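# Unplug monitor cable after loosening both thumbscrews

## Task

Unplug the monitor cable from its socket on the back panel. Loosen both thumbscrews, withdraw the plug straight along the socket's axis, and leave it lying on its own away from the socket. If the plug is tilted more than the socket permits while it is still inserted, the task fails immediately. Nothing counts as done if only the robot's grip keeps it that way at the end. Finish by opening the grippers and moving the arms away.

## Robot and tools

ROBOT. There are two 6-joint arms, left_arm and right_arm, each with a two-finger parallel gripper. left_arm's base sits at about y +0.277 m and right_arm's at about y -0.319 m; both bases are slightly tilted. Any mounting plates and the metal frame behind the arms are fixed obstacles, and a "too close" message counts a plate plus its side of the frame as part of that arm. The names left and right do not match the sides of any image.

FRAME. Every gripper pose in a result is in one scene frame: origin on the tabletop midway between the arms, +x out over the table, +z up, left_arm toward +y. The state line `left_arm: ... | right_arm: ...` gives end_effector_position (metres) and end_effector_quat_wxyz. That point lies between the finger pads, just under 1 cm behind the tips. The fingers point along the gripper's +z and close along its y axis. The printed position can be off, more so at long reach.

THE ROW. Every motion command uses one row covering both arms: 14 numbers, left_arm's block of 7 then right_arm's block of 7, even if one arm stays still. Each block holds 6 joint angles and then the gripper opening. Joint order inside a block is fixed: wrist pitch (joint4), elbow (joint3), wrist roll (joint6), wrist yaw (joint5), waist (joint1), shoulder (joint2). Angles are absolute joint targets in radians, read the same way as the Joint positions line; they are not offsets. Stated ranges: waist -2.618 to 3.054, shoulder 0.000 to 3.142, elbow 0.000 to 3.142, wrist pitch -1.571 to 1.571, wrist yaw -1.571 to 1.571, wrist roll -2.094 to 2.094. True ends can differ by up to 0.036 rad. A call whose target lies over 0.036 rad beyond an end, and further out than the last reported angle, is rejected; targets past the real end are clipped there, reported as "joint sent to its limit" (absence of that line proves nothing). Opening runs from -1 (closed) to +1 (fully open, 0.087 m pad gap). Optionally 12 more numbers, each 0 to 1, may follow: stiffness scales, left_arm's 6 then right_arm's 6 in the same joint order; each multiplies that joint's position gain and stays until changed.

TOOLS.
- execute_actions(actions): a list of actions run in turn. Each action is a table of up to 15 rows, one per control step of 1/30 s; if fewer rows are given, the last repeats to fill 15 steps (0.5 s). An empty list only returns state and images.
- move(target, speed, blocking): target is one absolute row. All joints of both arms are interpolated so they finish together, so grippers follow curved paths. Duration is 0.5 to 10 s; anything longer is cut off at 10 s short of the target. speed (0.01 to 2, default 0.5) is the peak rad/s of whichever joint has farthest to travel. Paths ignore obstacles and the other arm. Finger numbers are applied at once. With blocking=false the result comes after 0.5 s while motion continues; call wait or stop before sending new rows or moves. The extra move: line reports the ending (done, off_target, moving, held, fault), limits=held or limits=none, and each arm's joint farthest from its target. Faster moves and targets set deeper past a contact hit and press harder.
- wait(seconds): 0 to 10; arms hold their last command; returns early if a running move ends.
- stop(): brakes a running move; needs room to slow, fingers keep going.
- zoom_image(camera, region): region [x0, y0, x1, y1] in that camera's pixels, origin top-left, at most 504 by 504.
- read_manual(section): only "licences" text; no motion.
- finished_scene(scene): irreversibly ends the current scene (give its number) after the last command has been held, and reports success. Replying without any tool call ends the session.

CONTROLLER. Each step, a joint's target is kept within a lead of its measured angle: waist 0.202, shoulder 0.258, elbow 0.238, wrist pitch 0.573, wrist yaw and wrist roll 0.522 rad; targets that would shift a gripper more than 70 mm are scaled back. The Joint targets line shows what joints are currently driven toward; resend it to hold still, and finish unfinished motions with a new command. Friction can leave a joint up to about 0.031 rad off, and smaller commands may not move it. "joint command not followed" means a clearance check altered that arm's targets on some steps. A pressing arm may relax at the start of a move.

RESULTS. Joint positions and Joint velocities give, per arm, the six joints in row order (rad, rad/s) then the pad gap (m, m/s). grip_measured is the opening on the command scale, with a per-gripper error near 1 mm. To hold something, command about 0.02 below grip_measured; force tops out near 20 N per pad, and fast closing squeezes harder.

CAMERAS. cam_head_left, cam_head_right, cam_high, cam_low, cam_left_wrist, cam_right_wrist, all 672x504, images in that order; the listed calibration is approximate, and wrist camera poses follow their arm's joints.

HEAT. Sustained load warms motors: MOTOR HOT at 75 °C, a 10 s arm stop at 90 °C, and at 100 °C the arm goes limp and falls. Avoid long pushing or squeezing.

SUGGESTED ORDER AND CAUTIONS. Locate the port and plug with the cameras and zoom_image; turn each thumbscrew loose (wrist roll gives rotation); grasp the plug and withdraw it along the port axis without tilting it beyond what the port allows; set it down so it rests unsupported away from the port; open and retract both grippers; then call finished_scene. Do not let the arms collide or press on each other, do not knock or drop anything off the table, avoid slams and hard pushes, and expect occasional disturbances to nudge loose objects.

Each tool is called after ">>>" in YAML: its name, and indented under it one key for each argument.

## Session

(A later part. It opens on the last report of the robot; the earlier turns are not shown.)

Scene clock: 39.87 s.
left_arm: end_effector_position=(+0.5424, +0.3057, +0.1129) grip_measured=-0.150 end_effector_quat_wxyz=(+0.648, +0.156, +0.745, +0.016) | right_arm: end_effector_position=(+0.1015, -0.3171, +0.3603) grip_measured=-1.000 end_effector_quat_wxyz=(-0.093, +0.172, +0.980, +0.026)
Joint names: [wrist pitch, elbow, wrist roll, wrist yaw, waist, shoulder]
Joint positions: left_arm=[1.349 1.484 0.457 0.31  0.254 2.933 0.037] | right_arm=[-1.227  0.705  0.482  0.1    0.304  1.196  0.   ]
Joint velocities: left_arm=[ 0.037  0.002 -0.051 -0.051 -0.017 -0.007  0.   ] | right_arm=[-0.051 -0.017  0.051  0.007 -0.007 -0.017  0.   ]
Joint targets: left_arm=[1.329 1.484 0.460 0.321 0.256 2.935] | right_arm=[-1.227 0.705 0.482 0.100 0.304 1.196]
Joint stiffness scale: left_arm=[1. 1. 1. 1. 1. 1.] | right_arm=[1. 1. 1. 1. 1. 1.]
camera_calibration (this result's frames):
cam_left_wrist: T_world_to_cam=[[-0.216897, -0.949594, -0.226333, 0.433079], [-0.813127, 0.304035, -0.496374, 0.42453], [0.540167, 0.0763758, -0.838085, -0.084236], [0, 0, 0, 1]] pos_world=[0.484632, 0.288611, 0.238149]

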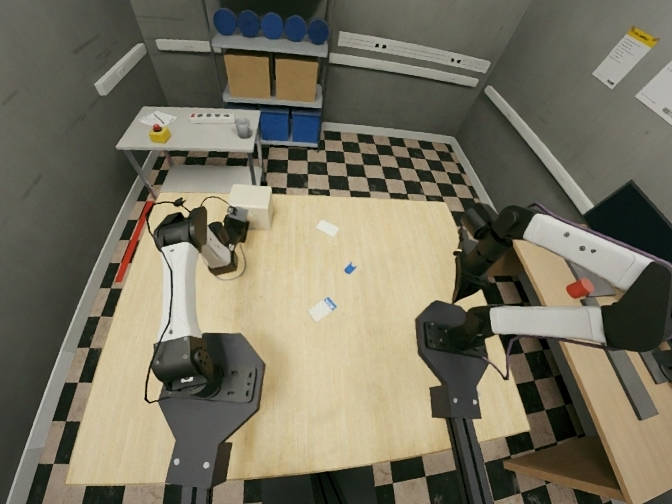

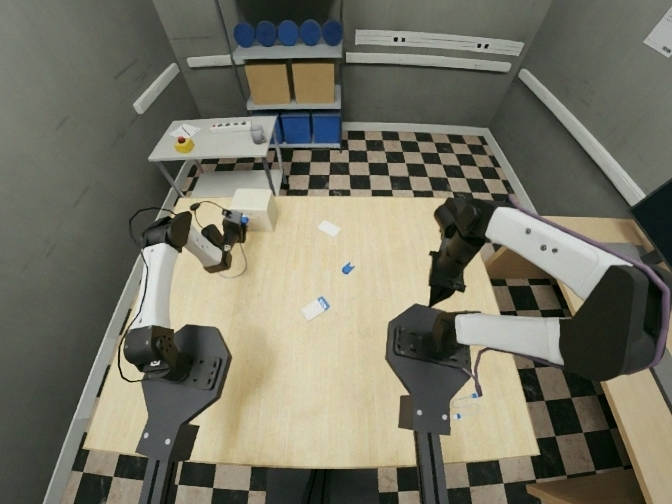

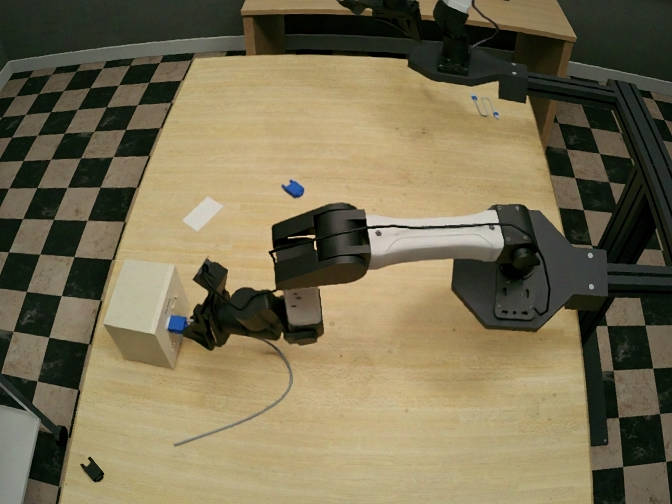

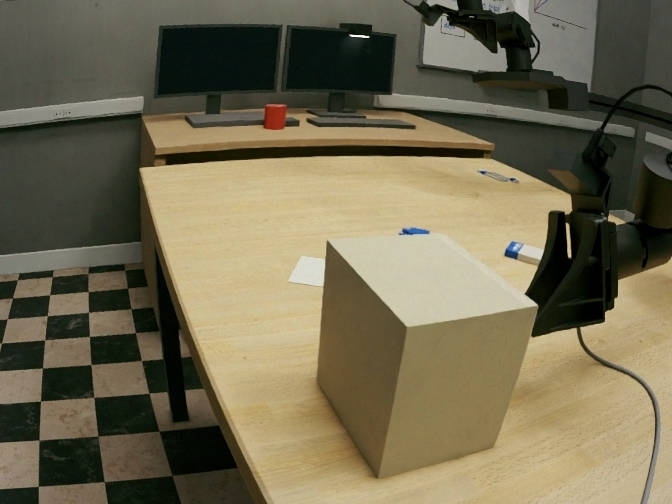

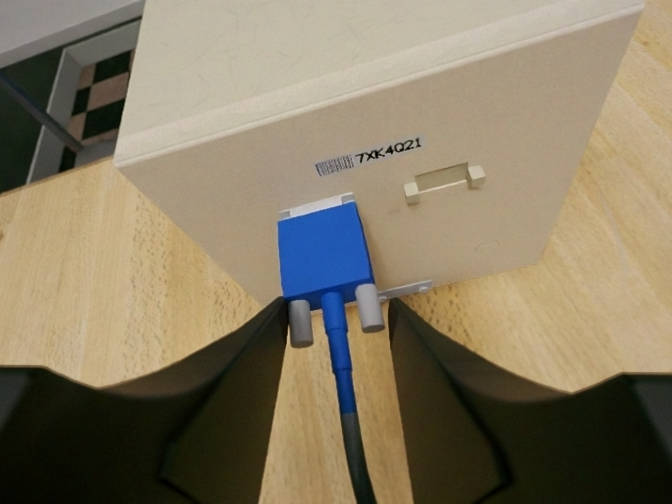

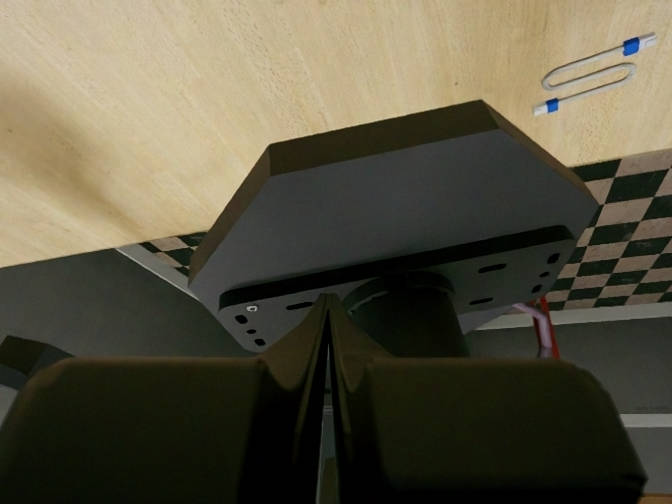

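>>> move:
  target: [1.363,1.433,0.293,0.131,0.207,2.898,0.2,-1.227,0.705,0.482,0.1,0.304,1.196,-1]
  speed: 0.2

>>> zoom_image:
  camera: "cam_left_wrist"
  region: [230, 180, 450, 380]

Scene clock: 42.70 s.
left_arm: end_effector_position=(+0.5415, +0.3047, +0.1170) grip_measured=+0.200 end_effector_quat_wxyz=(+0.638, +0.060, +0.768, +0.014) | right_arm: end_effector_position=(+0.1015, -0.3171, +0.3603) grip_measured=-1.000 end_effector_quat_wxyz=(-0.093, +0.172, +0.980, +0.026)
Joint names: [wrist pitch, elbow, wrist roll, wrist yaw, waist, shoulder]
Joint positions: left_arm=[1.358 1.452 0.299 0.143 0.214 2.908 0.052] | right_arm=[-1.227  0.705  0.482  0.1    0.304  1.196  0.   ]
Joint velocities: left_arm=[ 0.022 -0.007  0.007 -0.022 -0.012  0.002  0.001] | right_arm=[-0.037 -0.012 -0.022 -0.066 -0.012  0.007  0.   ]
Joint targets: left_arm=[1.363 1.433 0.293 0.131 0.207 2.898] | right_arm=[-1.227 0.705 0.482 0.100 0.304 1.196]
Joint stiffness scale: left_arm=[1. 1. 1. 1. 1. 1.] | right_arm=[1. 1. 1. 1. 1. 1.]
move: done; limits=none; left_arm: farthest joint: the elbow, 0.019 radians from its target (0.051 radians at the start); right_arm: farthest joint: the waist, 0.000 radians from its target (0.000 radians at the start)
camera_calibration (this result's frames):
cam_left_wrist: T_world_to_cam=[[-0.0787455, -0.992149, -0.0971574, 0.355959], [-0.864844, 0.116463, -0.488345, 0.510322], [0.495826, 0.0455711, -0.867225, -0.0434363], [0, 0, 0, 1]] pos_world=[0.490916, 0.29571, 0.246128]

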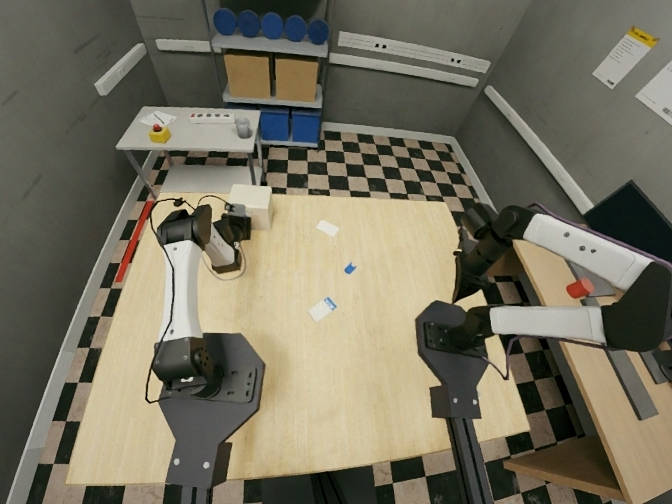

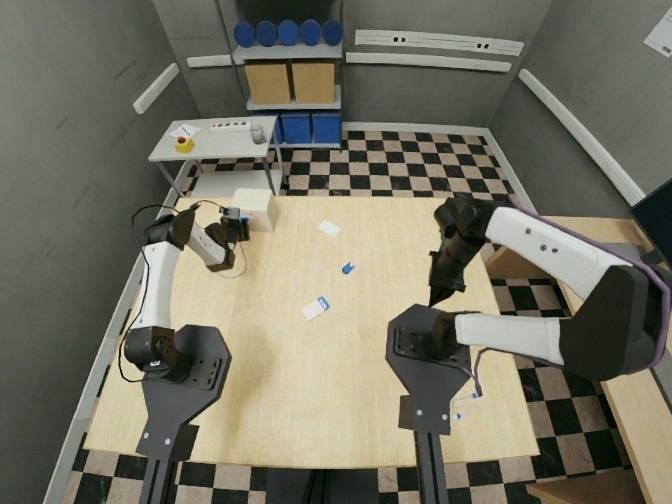

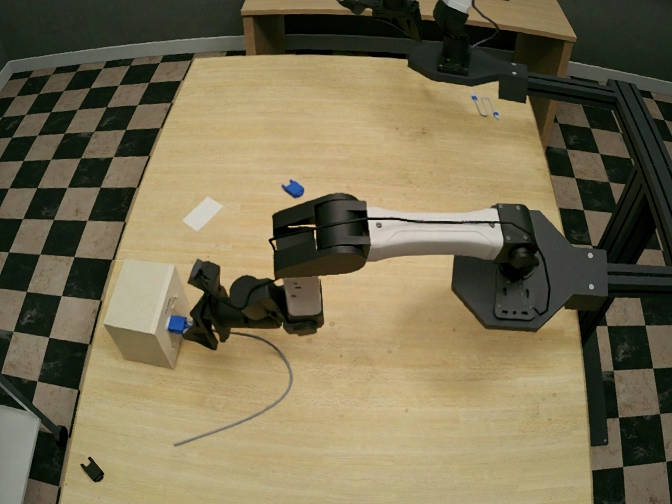

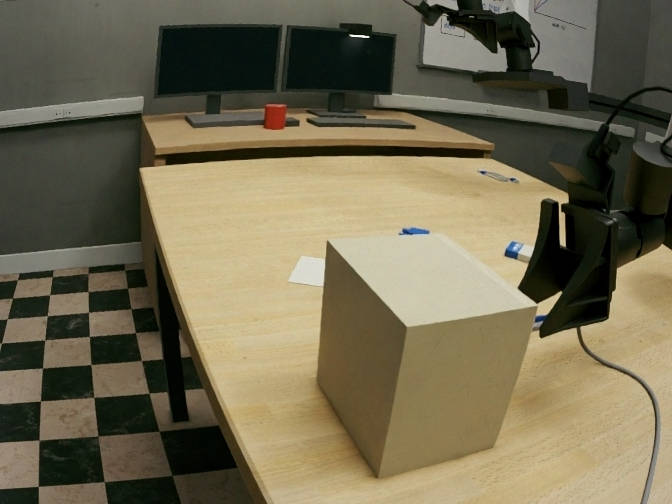

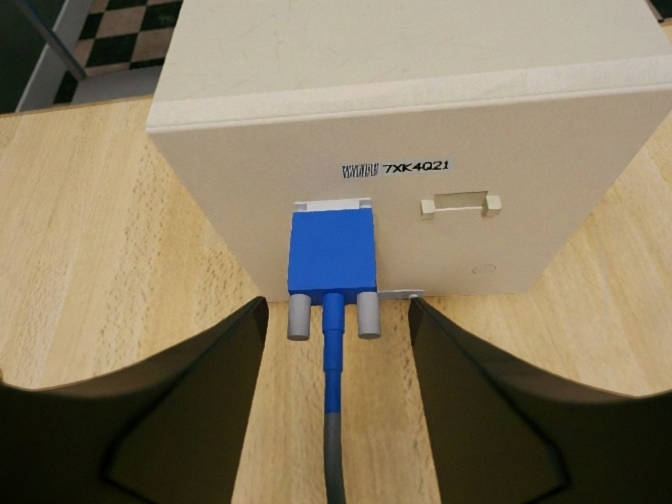

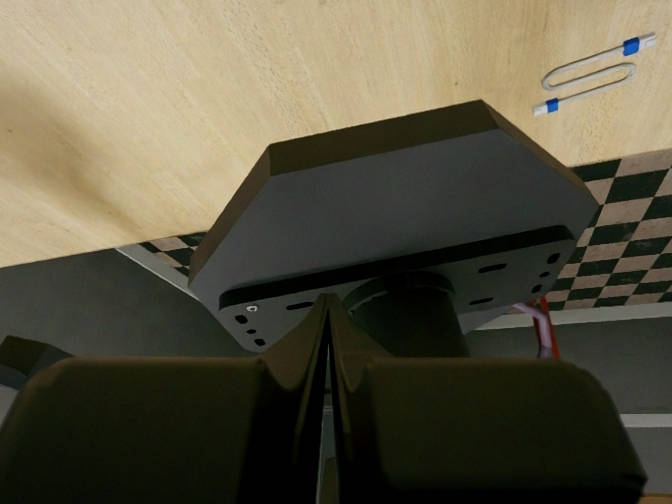

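Region (230, 180, 450, 380) of cam_left_wrist's 672x504 image, scaled by 2.291, with more detail than that image has; it fills the top 458 rows of this view, and the rest is white.

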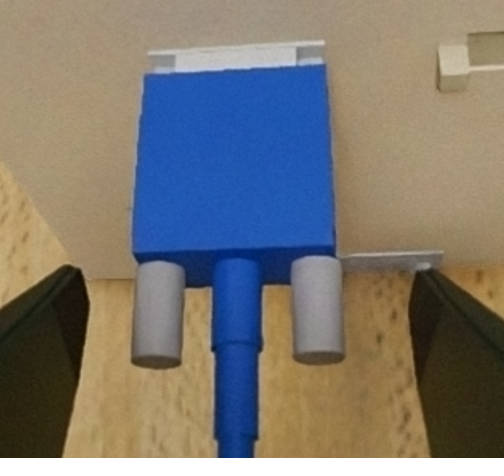

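>>> execute_actions:
  actions:
    - [[1.363,1.45,0.293,0.14,0.22,2.92,0.1,-1.227,0.705,0.482,0.1,0.304,1.196,-1],[1.363,1.46,0.293,0.15,0.225,2.93,0.0,-1.227,0.705,0.482,0.1,0.304,1.196,-1],[1.363,1.466,0.293,0.152,0.23,2.935,-0.1,-1.227,0.705,0.482,0.1,0.304,1.196,-1]]
    - [[1.363,1.466,0.293,0.152,0.23,2.935,-0.15,-1.227,0.705,0.482,0.1,0.304,1.196,-1],[1.363,1.466,0.293,0.152,0.23,2.935,-0.17,-1.227,0.705,0.482,0.1,0.304,1.196,-1],[1.363,1.466,0.293,0.152,0.23,2.935,-0.19,-1.227,0.705,0.482,0.1,0.304,1.196,-1],[1.363,1.466,0.293,0.152,0.23,2.935,-0.20,-1.227,0.705,0.482,0.1,0.304,1.196,-1],[1.363,1.466,0.293,0.152,0.23,2.935,-0.21,-1.227,0.705,0.482,0.1,0.304,1.196,-1],[1.363,1.466,0.293,0.152,0.23,2.935,-0.22,-1.227,0.705,0.482,0.1,0.304,1.196,-1],[1.363,1.466,0.293,0.152,0.23,2.935,-0.23,-1.227,0.705,0.482,0.1,0.304,1.196,-1],[1.363,1.466,0.293,0.152,0.23,2.935,-0.24,-1.227,0.705,0.482,0.1,0.304,1.196,-1],[1.363,1.466,0.293,0.152,0.23,2.935,-0.25,-1.227,0.705,0.482,0.1,0.304,1.196,-1],[1.363,1.466,0.293,0.152,0.23,2.935,-0.26,-1.227,0.705,0.482,0.1,0.304,1.196,-1],[1.363,1.466,0.293,0.152,0.23,2.935,-0.27,-1.227,0.705,0.482,0.1,0.304,1.196,-1]]

>>> zoom_image:
  camera: "cam_left_wrist"
  region: [230, 180, 450, 380]

Scene clock: 44.53 s.
left_arm: end_effector_position=(+0.5387, +0.3072, +0.1121) grip_measured=-0.267 end_effector_quat_wxyz=(+0.635, +0.058, +0.770, +0.014) | right_arm: end_effector_position=(+0.1015, -0.3171, +0.3603) grip_measured=-1.000 end_effector_quat_wxyz=(-0.093, +0.172, +0.980, +0.026)
Joint names: [wrist pitch, elbow, wrist roll, wrist yaw, waist, shoulder]
Joint positions: left_arm=[1.36  1.452 0.297 0.146 0.221 2.917 0.032] | right_arm=[-1.227  0.705  0.482  0.1    0.304  1.196  0.   ]
Joint velocities: left_arm=[-0.095 -0.002 -0.007  0.022 -0.002  0.007  0.   ] | right_arm=[ 0.066 -0.002  0.095 -0.051  0.002  0.007  0.   ]
Joint targets: left_arm=[1.363 1.466 0.293 0.152 0.230 2.935] | right_arm=[-1.227 0.705 0.482 0.100 0.304 1.196]
Joint stiffness scale: left_arm=[1. 1. 1. 1. 1. 1.] | right_arm=[1. 1. 1. 1. 1. 1.]
camera_calibration (this result's frames):
cam_left_wrist: T_world_to_cam=[[-0.0763806, -0.992638, -0.0940026, 0.356217], [-0.868641, 0.112532, -0.482494, 0.507823], [0.48952, 0.0448013, -0.870841, -0.0423596], [0, 0, 0, 1]] pos_world=[0.489059, 0.298346, 0.241618]

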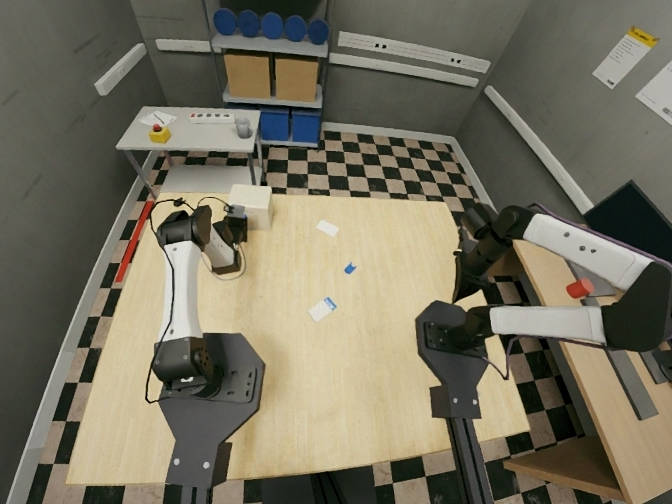

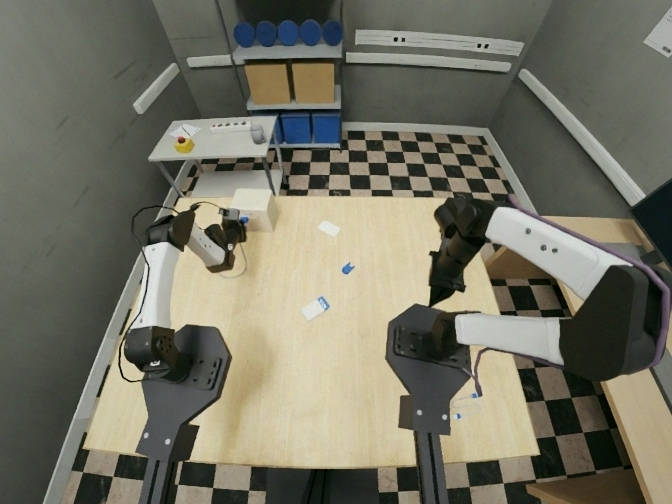

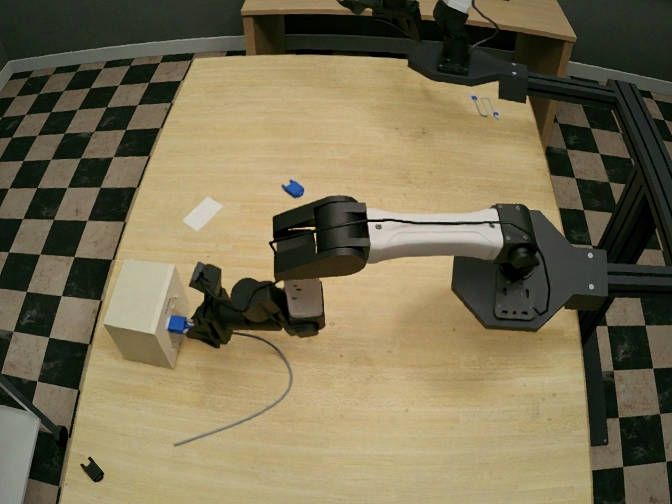

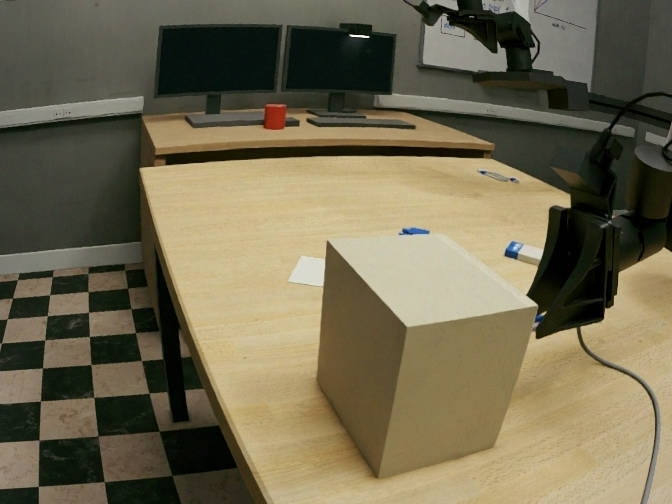

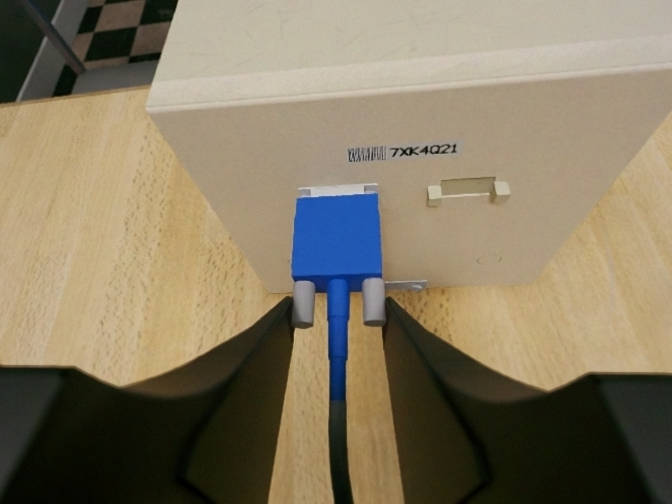

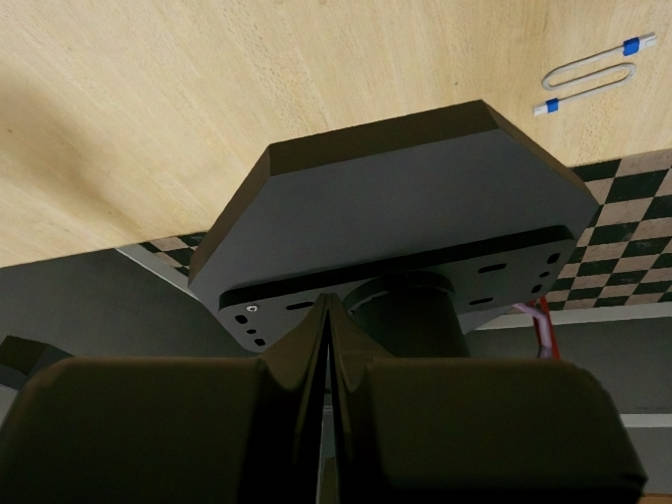

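Region (230, 180, 450, 380) of cam_left_wrist's 672x504 image, scaled by 2.291, with more detail than that image has; it fills the top 458 rows of this view, and the rest is white.

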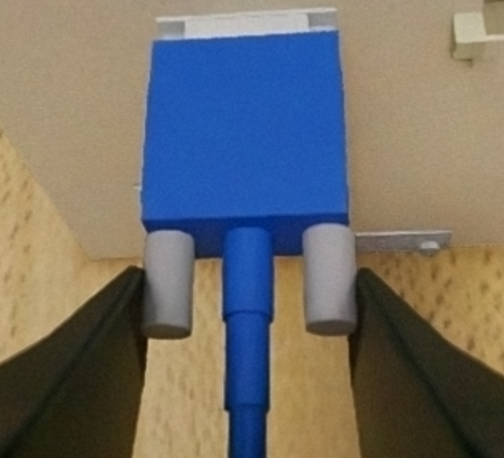

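>>> execute_actions:
  actions:
    - [[1.365,1.467,0.29,0.155,0.23,2.935,-0.28,-1.227,0.705,0.482,0.1,0.304,1.196,-1],[1.365,1.467,0.29,0.155,0.23,2.935,-0.29,-1.227,0.705,0.482,0.1,0.304,1.196,-1],[1.365,1.467,0.29,0.155,0.23,2.935,-0.30,-1.227,0.705,0.482,0.1,0.304,1.196,-1]]
    - [[1.365,1.467,0.275,0.155,0.23,2.935,-0.30,-1.227,0.705,0.482,0.1,0.304,1.196,-1],[1.365,1.468,0.262,0.16,0.232,2.936,-0.30,-1.227,0.705,0.482,0.1,0.304,1.196,-1],[1.366,1.469,0.25,0.164,0.234,2.936,-0.30,-1.227,0.705,0.482,0.1,0.304,1.196,-1],[1.366,1.47,0.237,0.169,0.237,2.937,-0.30,-1.227,0.705,0.482,0.1,0.304,1.196,-1],[1.367,1.471,0.225,0.173,0.239,2.937,-0.30,-1.227,0.705,0.482,0.1,0.304,1.196,-1],[1.367,1.472,0.212,0.178,0.241,2.938,-0.30,-1.227,0.705,0.482,0.1,0.304,1.196,-1],[1.368,1.473,0.2,0.182,0.243,2.938,-0.30,-1.227,0.705,0.482,0.1,0.304,1.196,-1],[1.368,1.474,0.187,0.187,0.245,2.939,-0.30,-1.227,0.705,0.482,0.1,0.304,1.196,-1],[1.369,1.475,0.175,0.191,0.248,2.939,-0.30,-1.227,0.705,0.482,0.1,0.304,1.196,-1],[1.369,1.476,0.162,0.196,0.25,2.94,-0.30,-1.227,0.705,0.482,0.1,0.304,1.196,-1],[1.37,1.477,0.15,0.2,0.252,2.94,-0.30,-1.227,0.705,0.482,0.1,0.304,1.196,-1]]
    - [[1.37,1.477,0.15,0.2,0.252,2.94,-0.30,-1.227,0.705,0.482,0.1,0.304,1.196,-1]]

>>> zoom_image:
  camera: "cam_left_wrist"
  region: [230, 160, 450, 360]

Scene clock: 47.17 s.
left_arm: end_effector_position=(+0.5387, +0.3071, +0.1111) grip_measured=-0.285 end_effector_quat_wxyz=(+0.639, +0.023, +0.768, -0.028) | right_arm: end_effector_position=(+0.1015, -0.3171, +0.3603) grip_measured=-1.000 end_effector_quat_wxyz=(-0.093, +0.172, +0.980, +0.026)
Joint names: [wrist pitch, elbow, wrist roll, wrist yaw, waist, shoulder]
Joint positions: left_arm=[1.363 1.461 0.193 0.187 0.24  2.924 0.031] | right_arm=[-1.227  0.705  0.482  0.1    0.304  1.196  0.   ]
Joint velocities: left_arm=[-0.007  0.007  0.007  0.037  0.022  0.022 -0.   ] | right_arm=[-0.007 -0.012  0.022 -0.095 -0.032 -0.017  0.   ]
Joint targets: left_arm=[1.370 1.477 0.150 0.200 0.252 2.940] | right_arm=[-1.227 0.705 0.482 0.100 0.304 1.196]
Joint stiffness scale: left_arm=[1. 1. 1. 1. 1. 1.] | right_arm=[1. 1. 1. 1. 1. 1.]
camera_calibration (this result's frames):
cam_left_wrist: T_world_to_cam=[[-0.0763943, -0.996997, 0.0127067, 0.345554], [-0.866954, 0.0601243, -0.494749, 0.523834], [0.492499, -0.0488122, -0.868943, -0.0163609], [0, 0, 0, 1]] pos_world=[0.488596, 0.312222, 0.240559]

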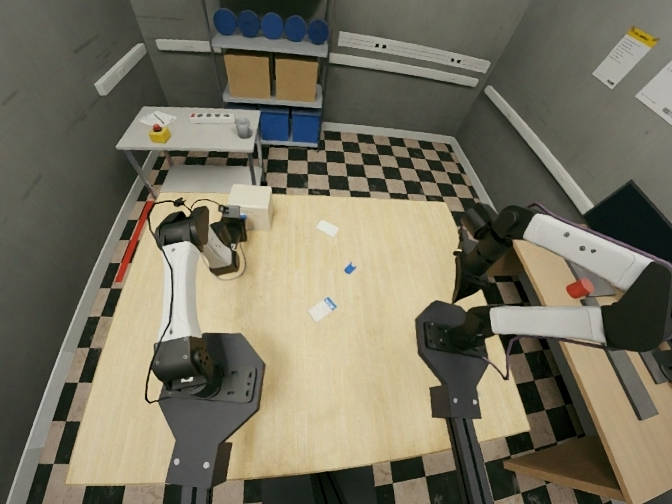

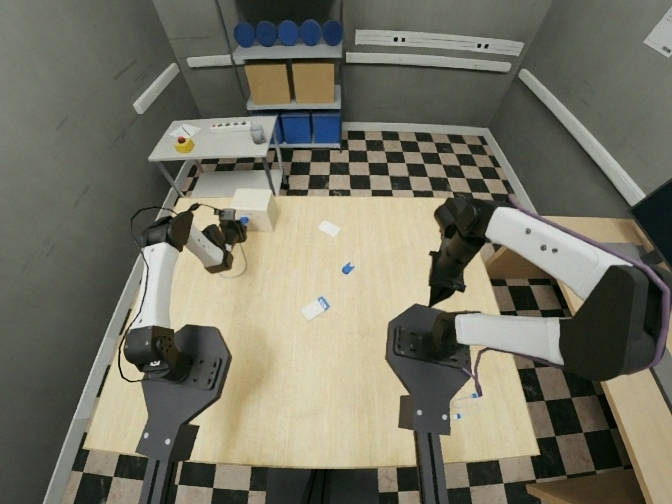

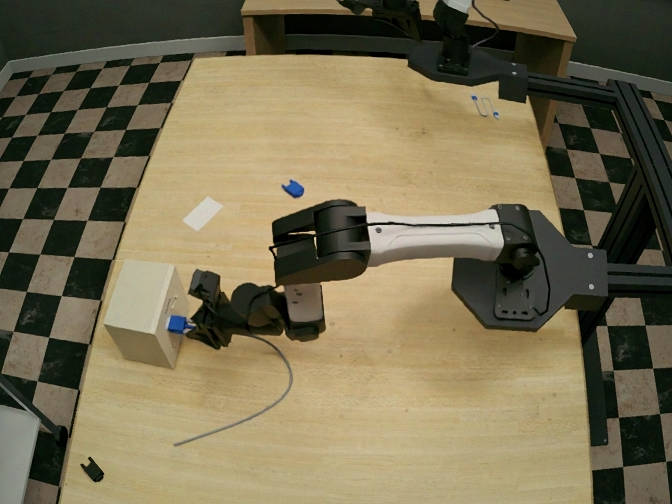

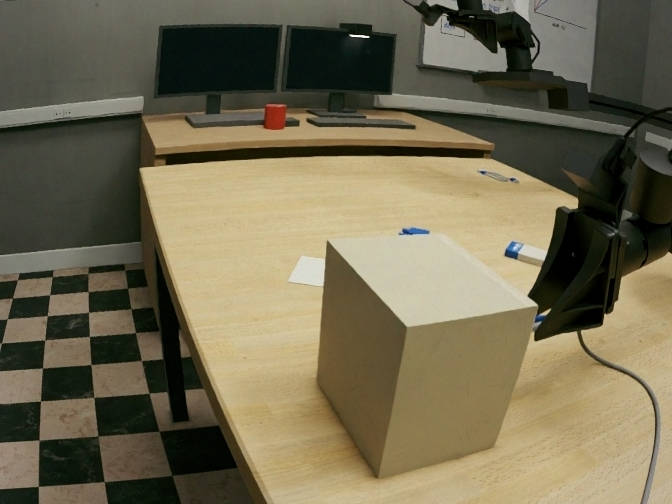

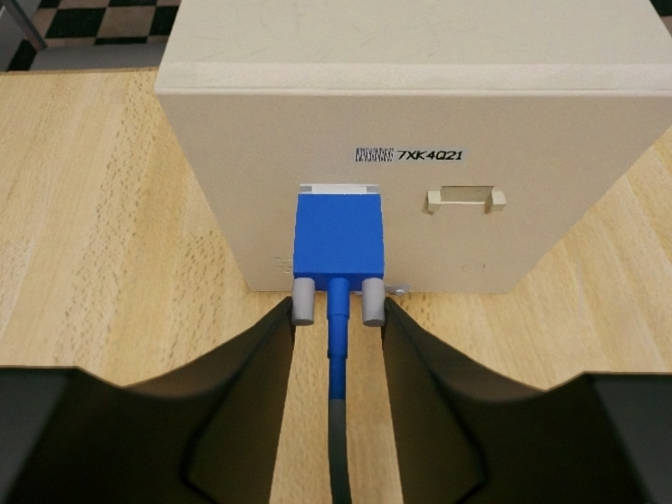

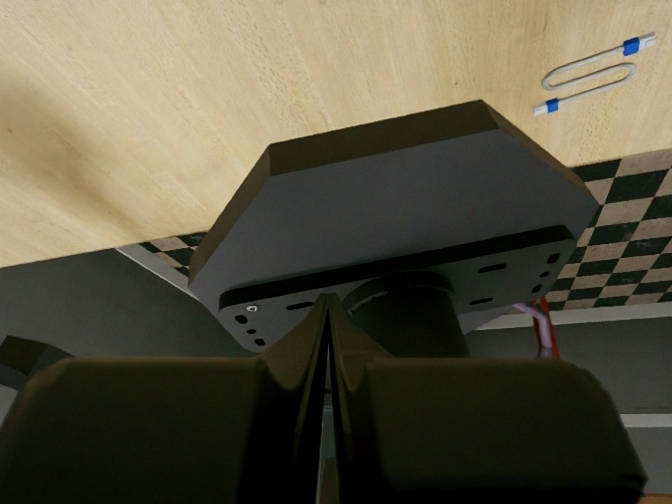

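Region (230, 160, 450, 360) of cam_left_wrist's 672x504 image, scaled by 2.291, with more detail than that image has; it fills the top 458 rows of this view, and the rest is white.

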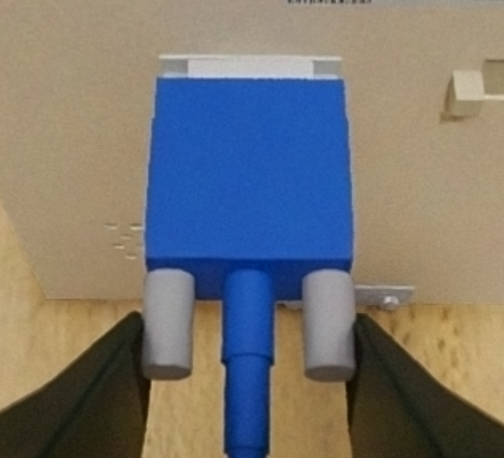

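>>> execute_actions:
  actions:
    - [[1.37,1.477,0.14,0.2,0.252,2.94,-0.32,-1.227,0.705,0.482,0.1,0.304,1.196,-1],[1.37,1.477,0.13,0.2,0.252,2.94,-0.32,-1.227,0.705,0.482,0.1,0.304,1.196,-1],[1.37,1.478,0.118,0.205,0.254,2.94,-0.32,-1.227,0.705,0.482,0.1,0.304,1.196,-1],[1.371,1.479,0.105,0.209,0.256,2.94,-0.32,-1.227,0.705,0.482,0.1,0.304,1.196,-1],[1.371,1.48,0.093,0.214,0.259,2.941,-0.32,-1.227,0.705,0.482,0.1,0.304,1.196,-1],[1.371,1.481,0.08,0.218,0.261,2.941,-0.32,-1.227,0.705,0.482,0.1,0.304,1.196,-1],[1.372,1.482,0.068,0.223,0.263,2.942,-0.32,-1.227,0.705,0.482,0.1,0.304,1.196,-1],[1.372,1.483,0.055,0.227,0.265,2.942,-0.32,-1.227,0.705,0.482,0.1,0.304,1.196,-1],[1.372,1.484,0.043,0.232,0.267,2.943,-0.32,-1.227,0.705,0.482,0.1,0.304,1.196,-1],[1.372,1.485,0.03,0.236,0.27,2.943,-0.32,-1.227,0.705,0.482,0.1,0.304,1.196,-1],[1.372,1.486,0.018,0.241,0.272,2.944,-0.32,-1.227,0.705,0.482,0.1,0.304,1.196,-1],[1.372,1.487,0.005,0.245,0.274,2.944,-0.32,-1.227,0.705,0.482,0.1,0.304,1.196,-1],[1.372,1.489,-0.008,0.25,0.276,2.945,-0.32,-1.227,0.705,0.482,0.1,0.304,1.196,-1],[1.372,1.49,-0.02,0.254,0.278,2.945,-0.32,-1.227,0.705,0.482,0.1,0.304,1.196,-1]]
    - [[1.372,1.49,-0.02,0.254,0.278,2.945,-0.32,-1.227,0.705,0.482,0.1,0.304,1.196,-1]]

>>> zoom_image:
  camera: "cam_left_wrist"
  region: [230, 160, 450, 360]

Scene clock: 48.83 s.
left_arm: end_effector_position=(+0.5383, +0.3067, +0.1113) grip_measured=-0.294 end_effector_quat_wxyz=(+0.637, -0.037, +0.764, -0.096) | right_arm: end_effector_position=(+0.1015, -0.3171, +0.3603) grip_measured=-1.000 end_effector_quat_wxyz=(-0.093, +0.172, +0.980, +0.026)
Joint names: [wrist pitch, elbow, wrist roll, wrist yaw, waist, shoulder]
Joint positions: left_arm=[1.363 1.473 0.015 0.242 0.267 2.929 0.031] | right_arm=[-1.227  0.705  0.482  0.1    0.304  1.196  0.   ]
Joint velocities: left_arm=[-0.081 -0.012 -0.037 -0.051  0.002 -0.012 -0.001] | right_arm=[-0.051 -0.017 -0.051 -0.037  0.002 -0.002  0.   ]
Joint targets: left_arm=[1.372 1.490 -0.020 0.254 0.278 2.945] | right_arm=[-1.227 0.705 0.482 0.100 0.304 1.196]
Joint stiffness scale: left_arm=[1. 1. 1. 1. 1. 1.] | right_arm=[1. 1. 1. 1. 1. 1.]
camera_calibration (this result's frames):
cam_left_wrist: T_world_to_cam=[[-0.0707057, -0.97859, 0.193296, 0.316293], [-0.868812, -0.0347871, -0.493918, 0.553683], [0.490067, -0.20286, -0.847751, 0.0301538], [0, 0, 0, 1]] pos_world=[0.488633, 0.334899, 0.237899]

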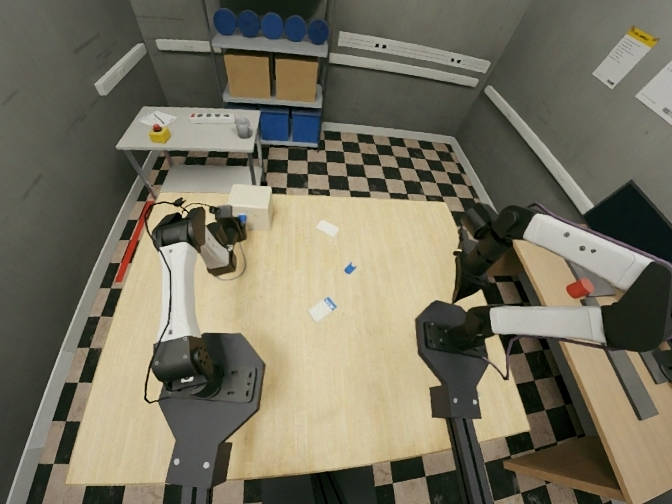

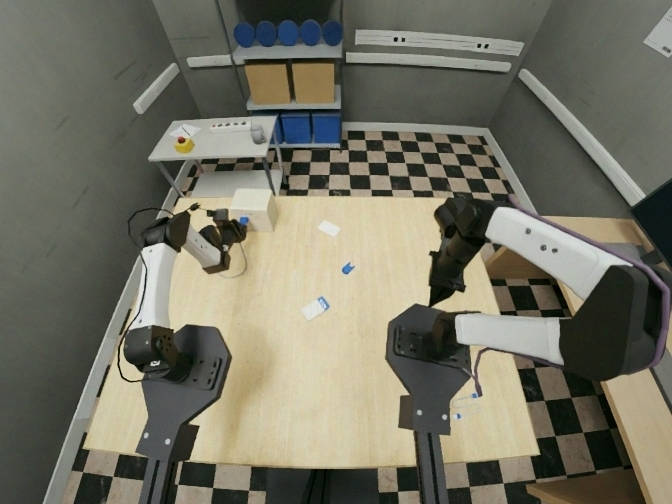

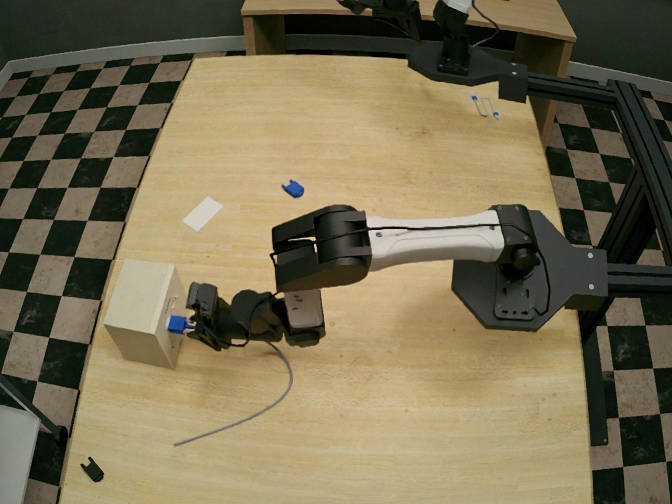

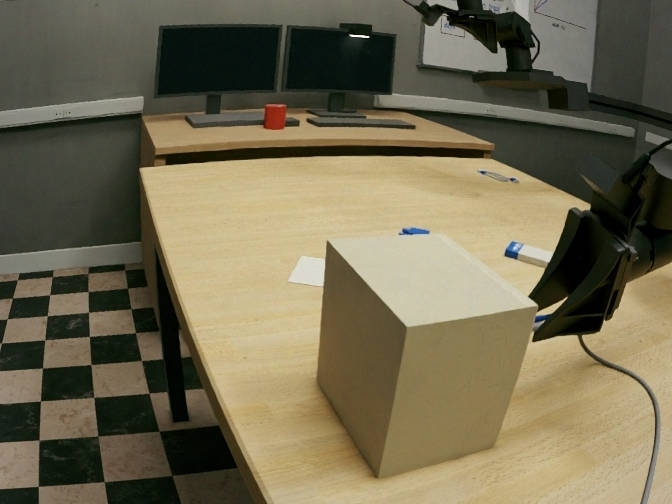

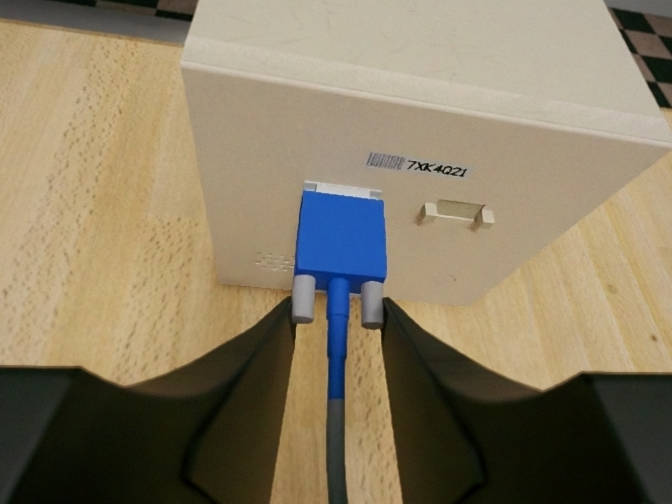

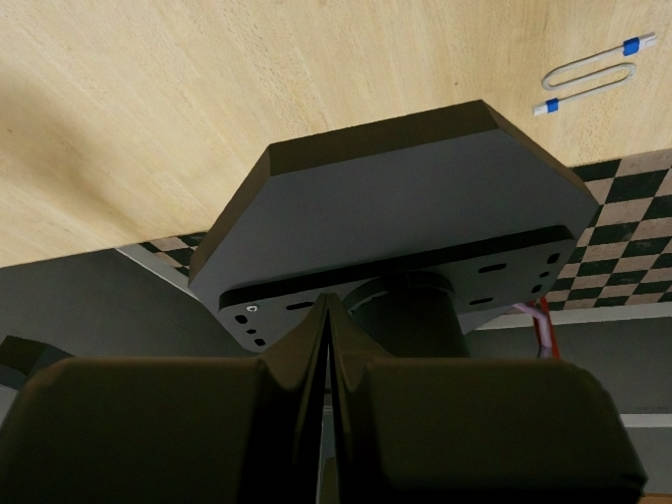

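Region (230, 160, 450, 360) of cam_left_wrist's 672x504 image, scaled by 2.291, with more detail than that image has; it fills the top 458 rows of this view, and the rest is white.

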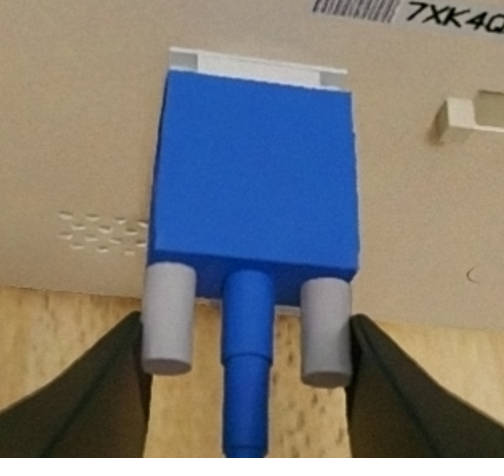

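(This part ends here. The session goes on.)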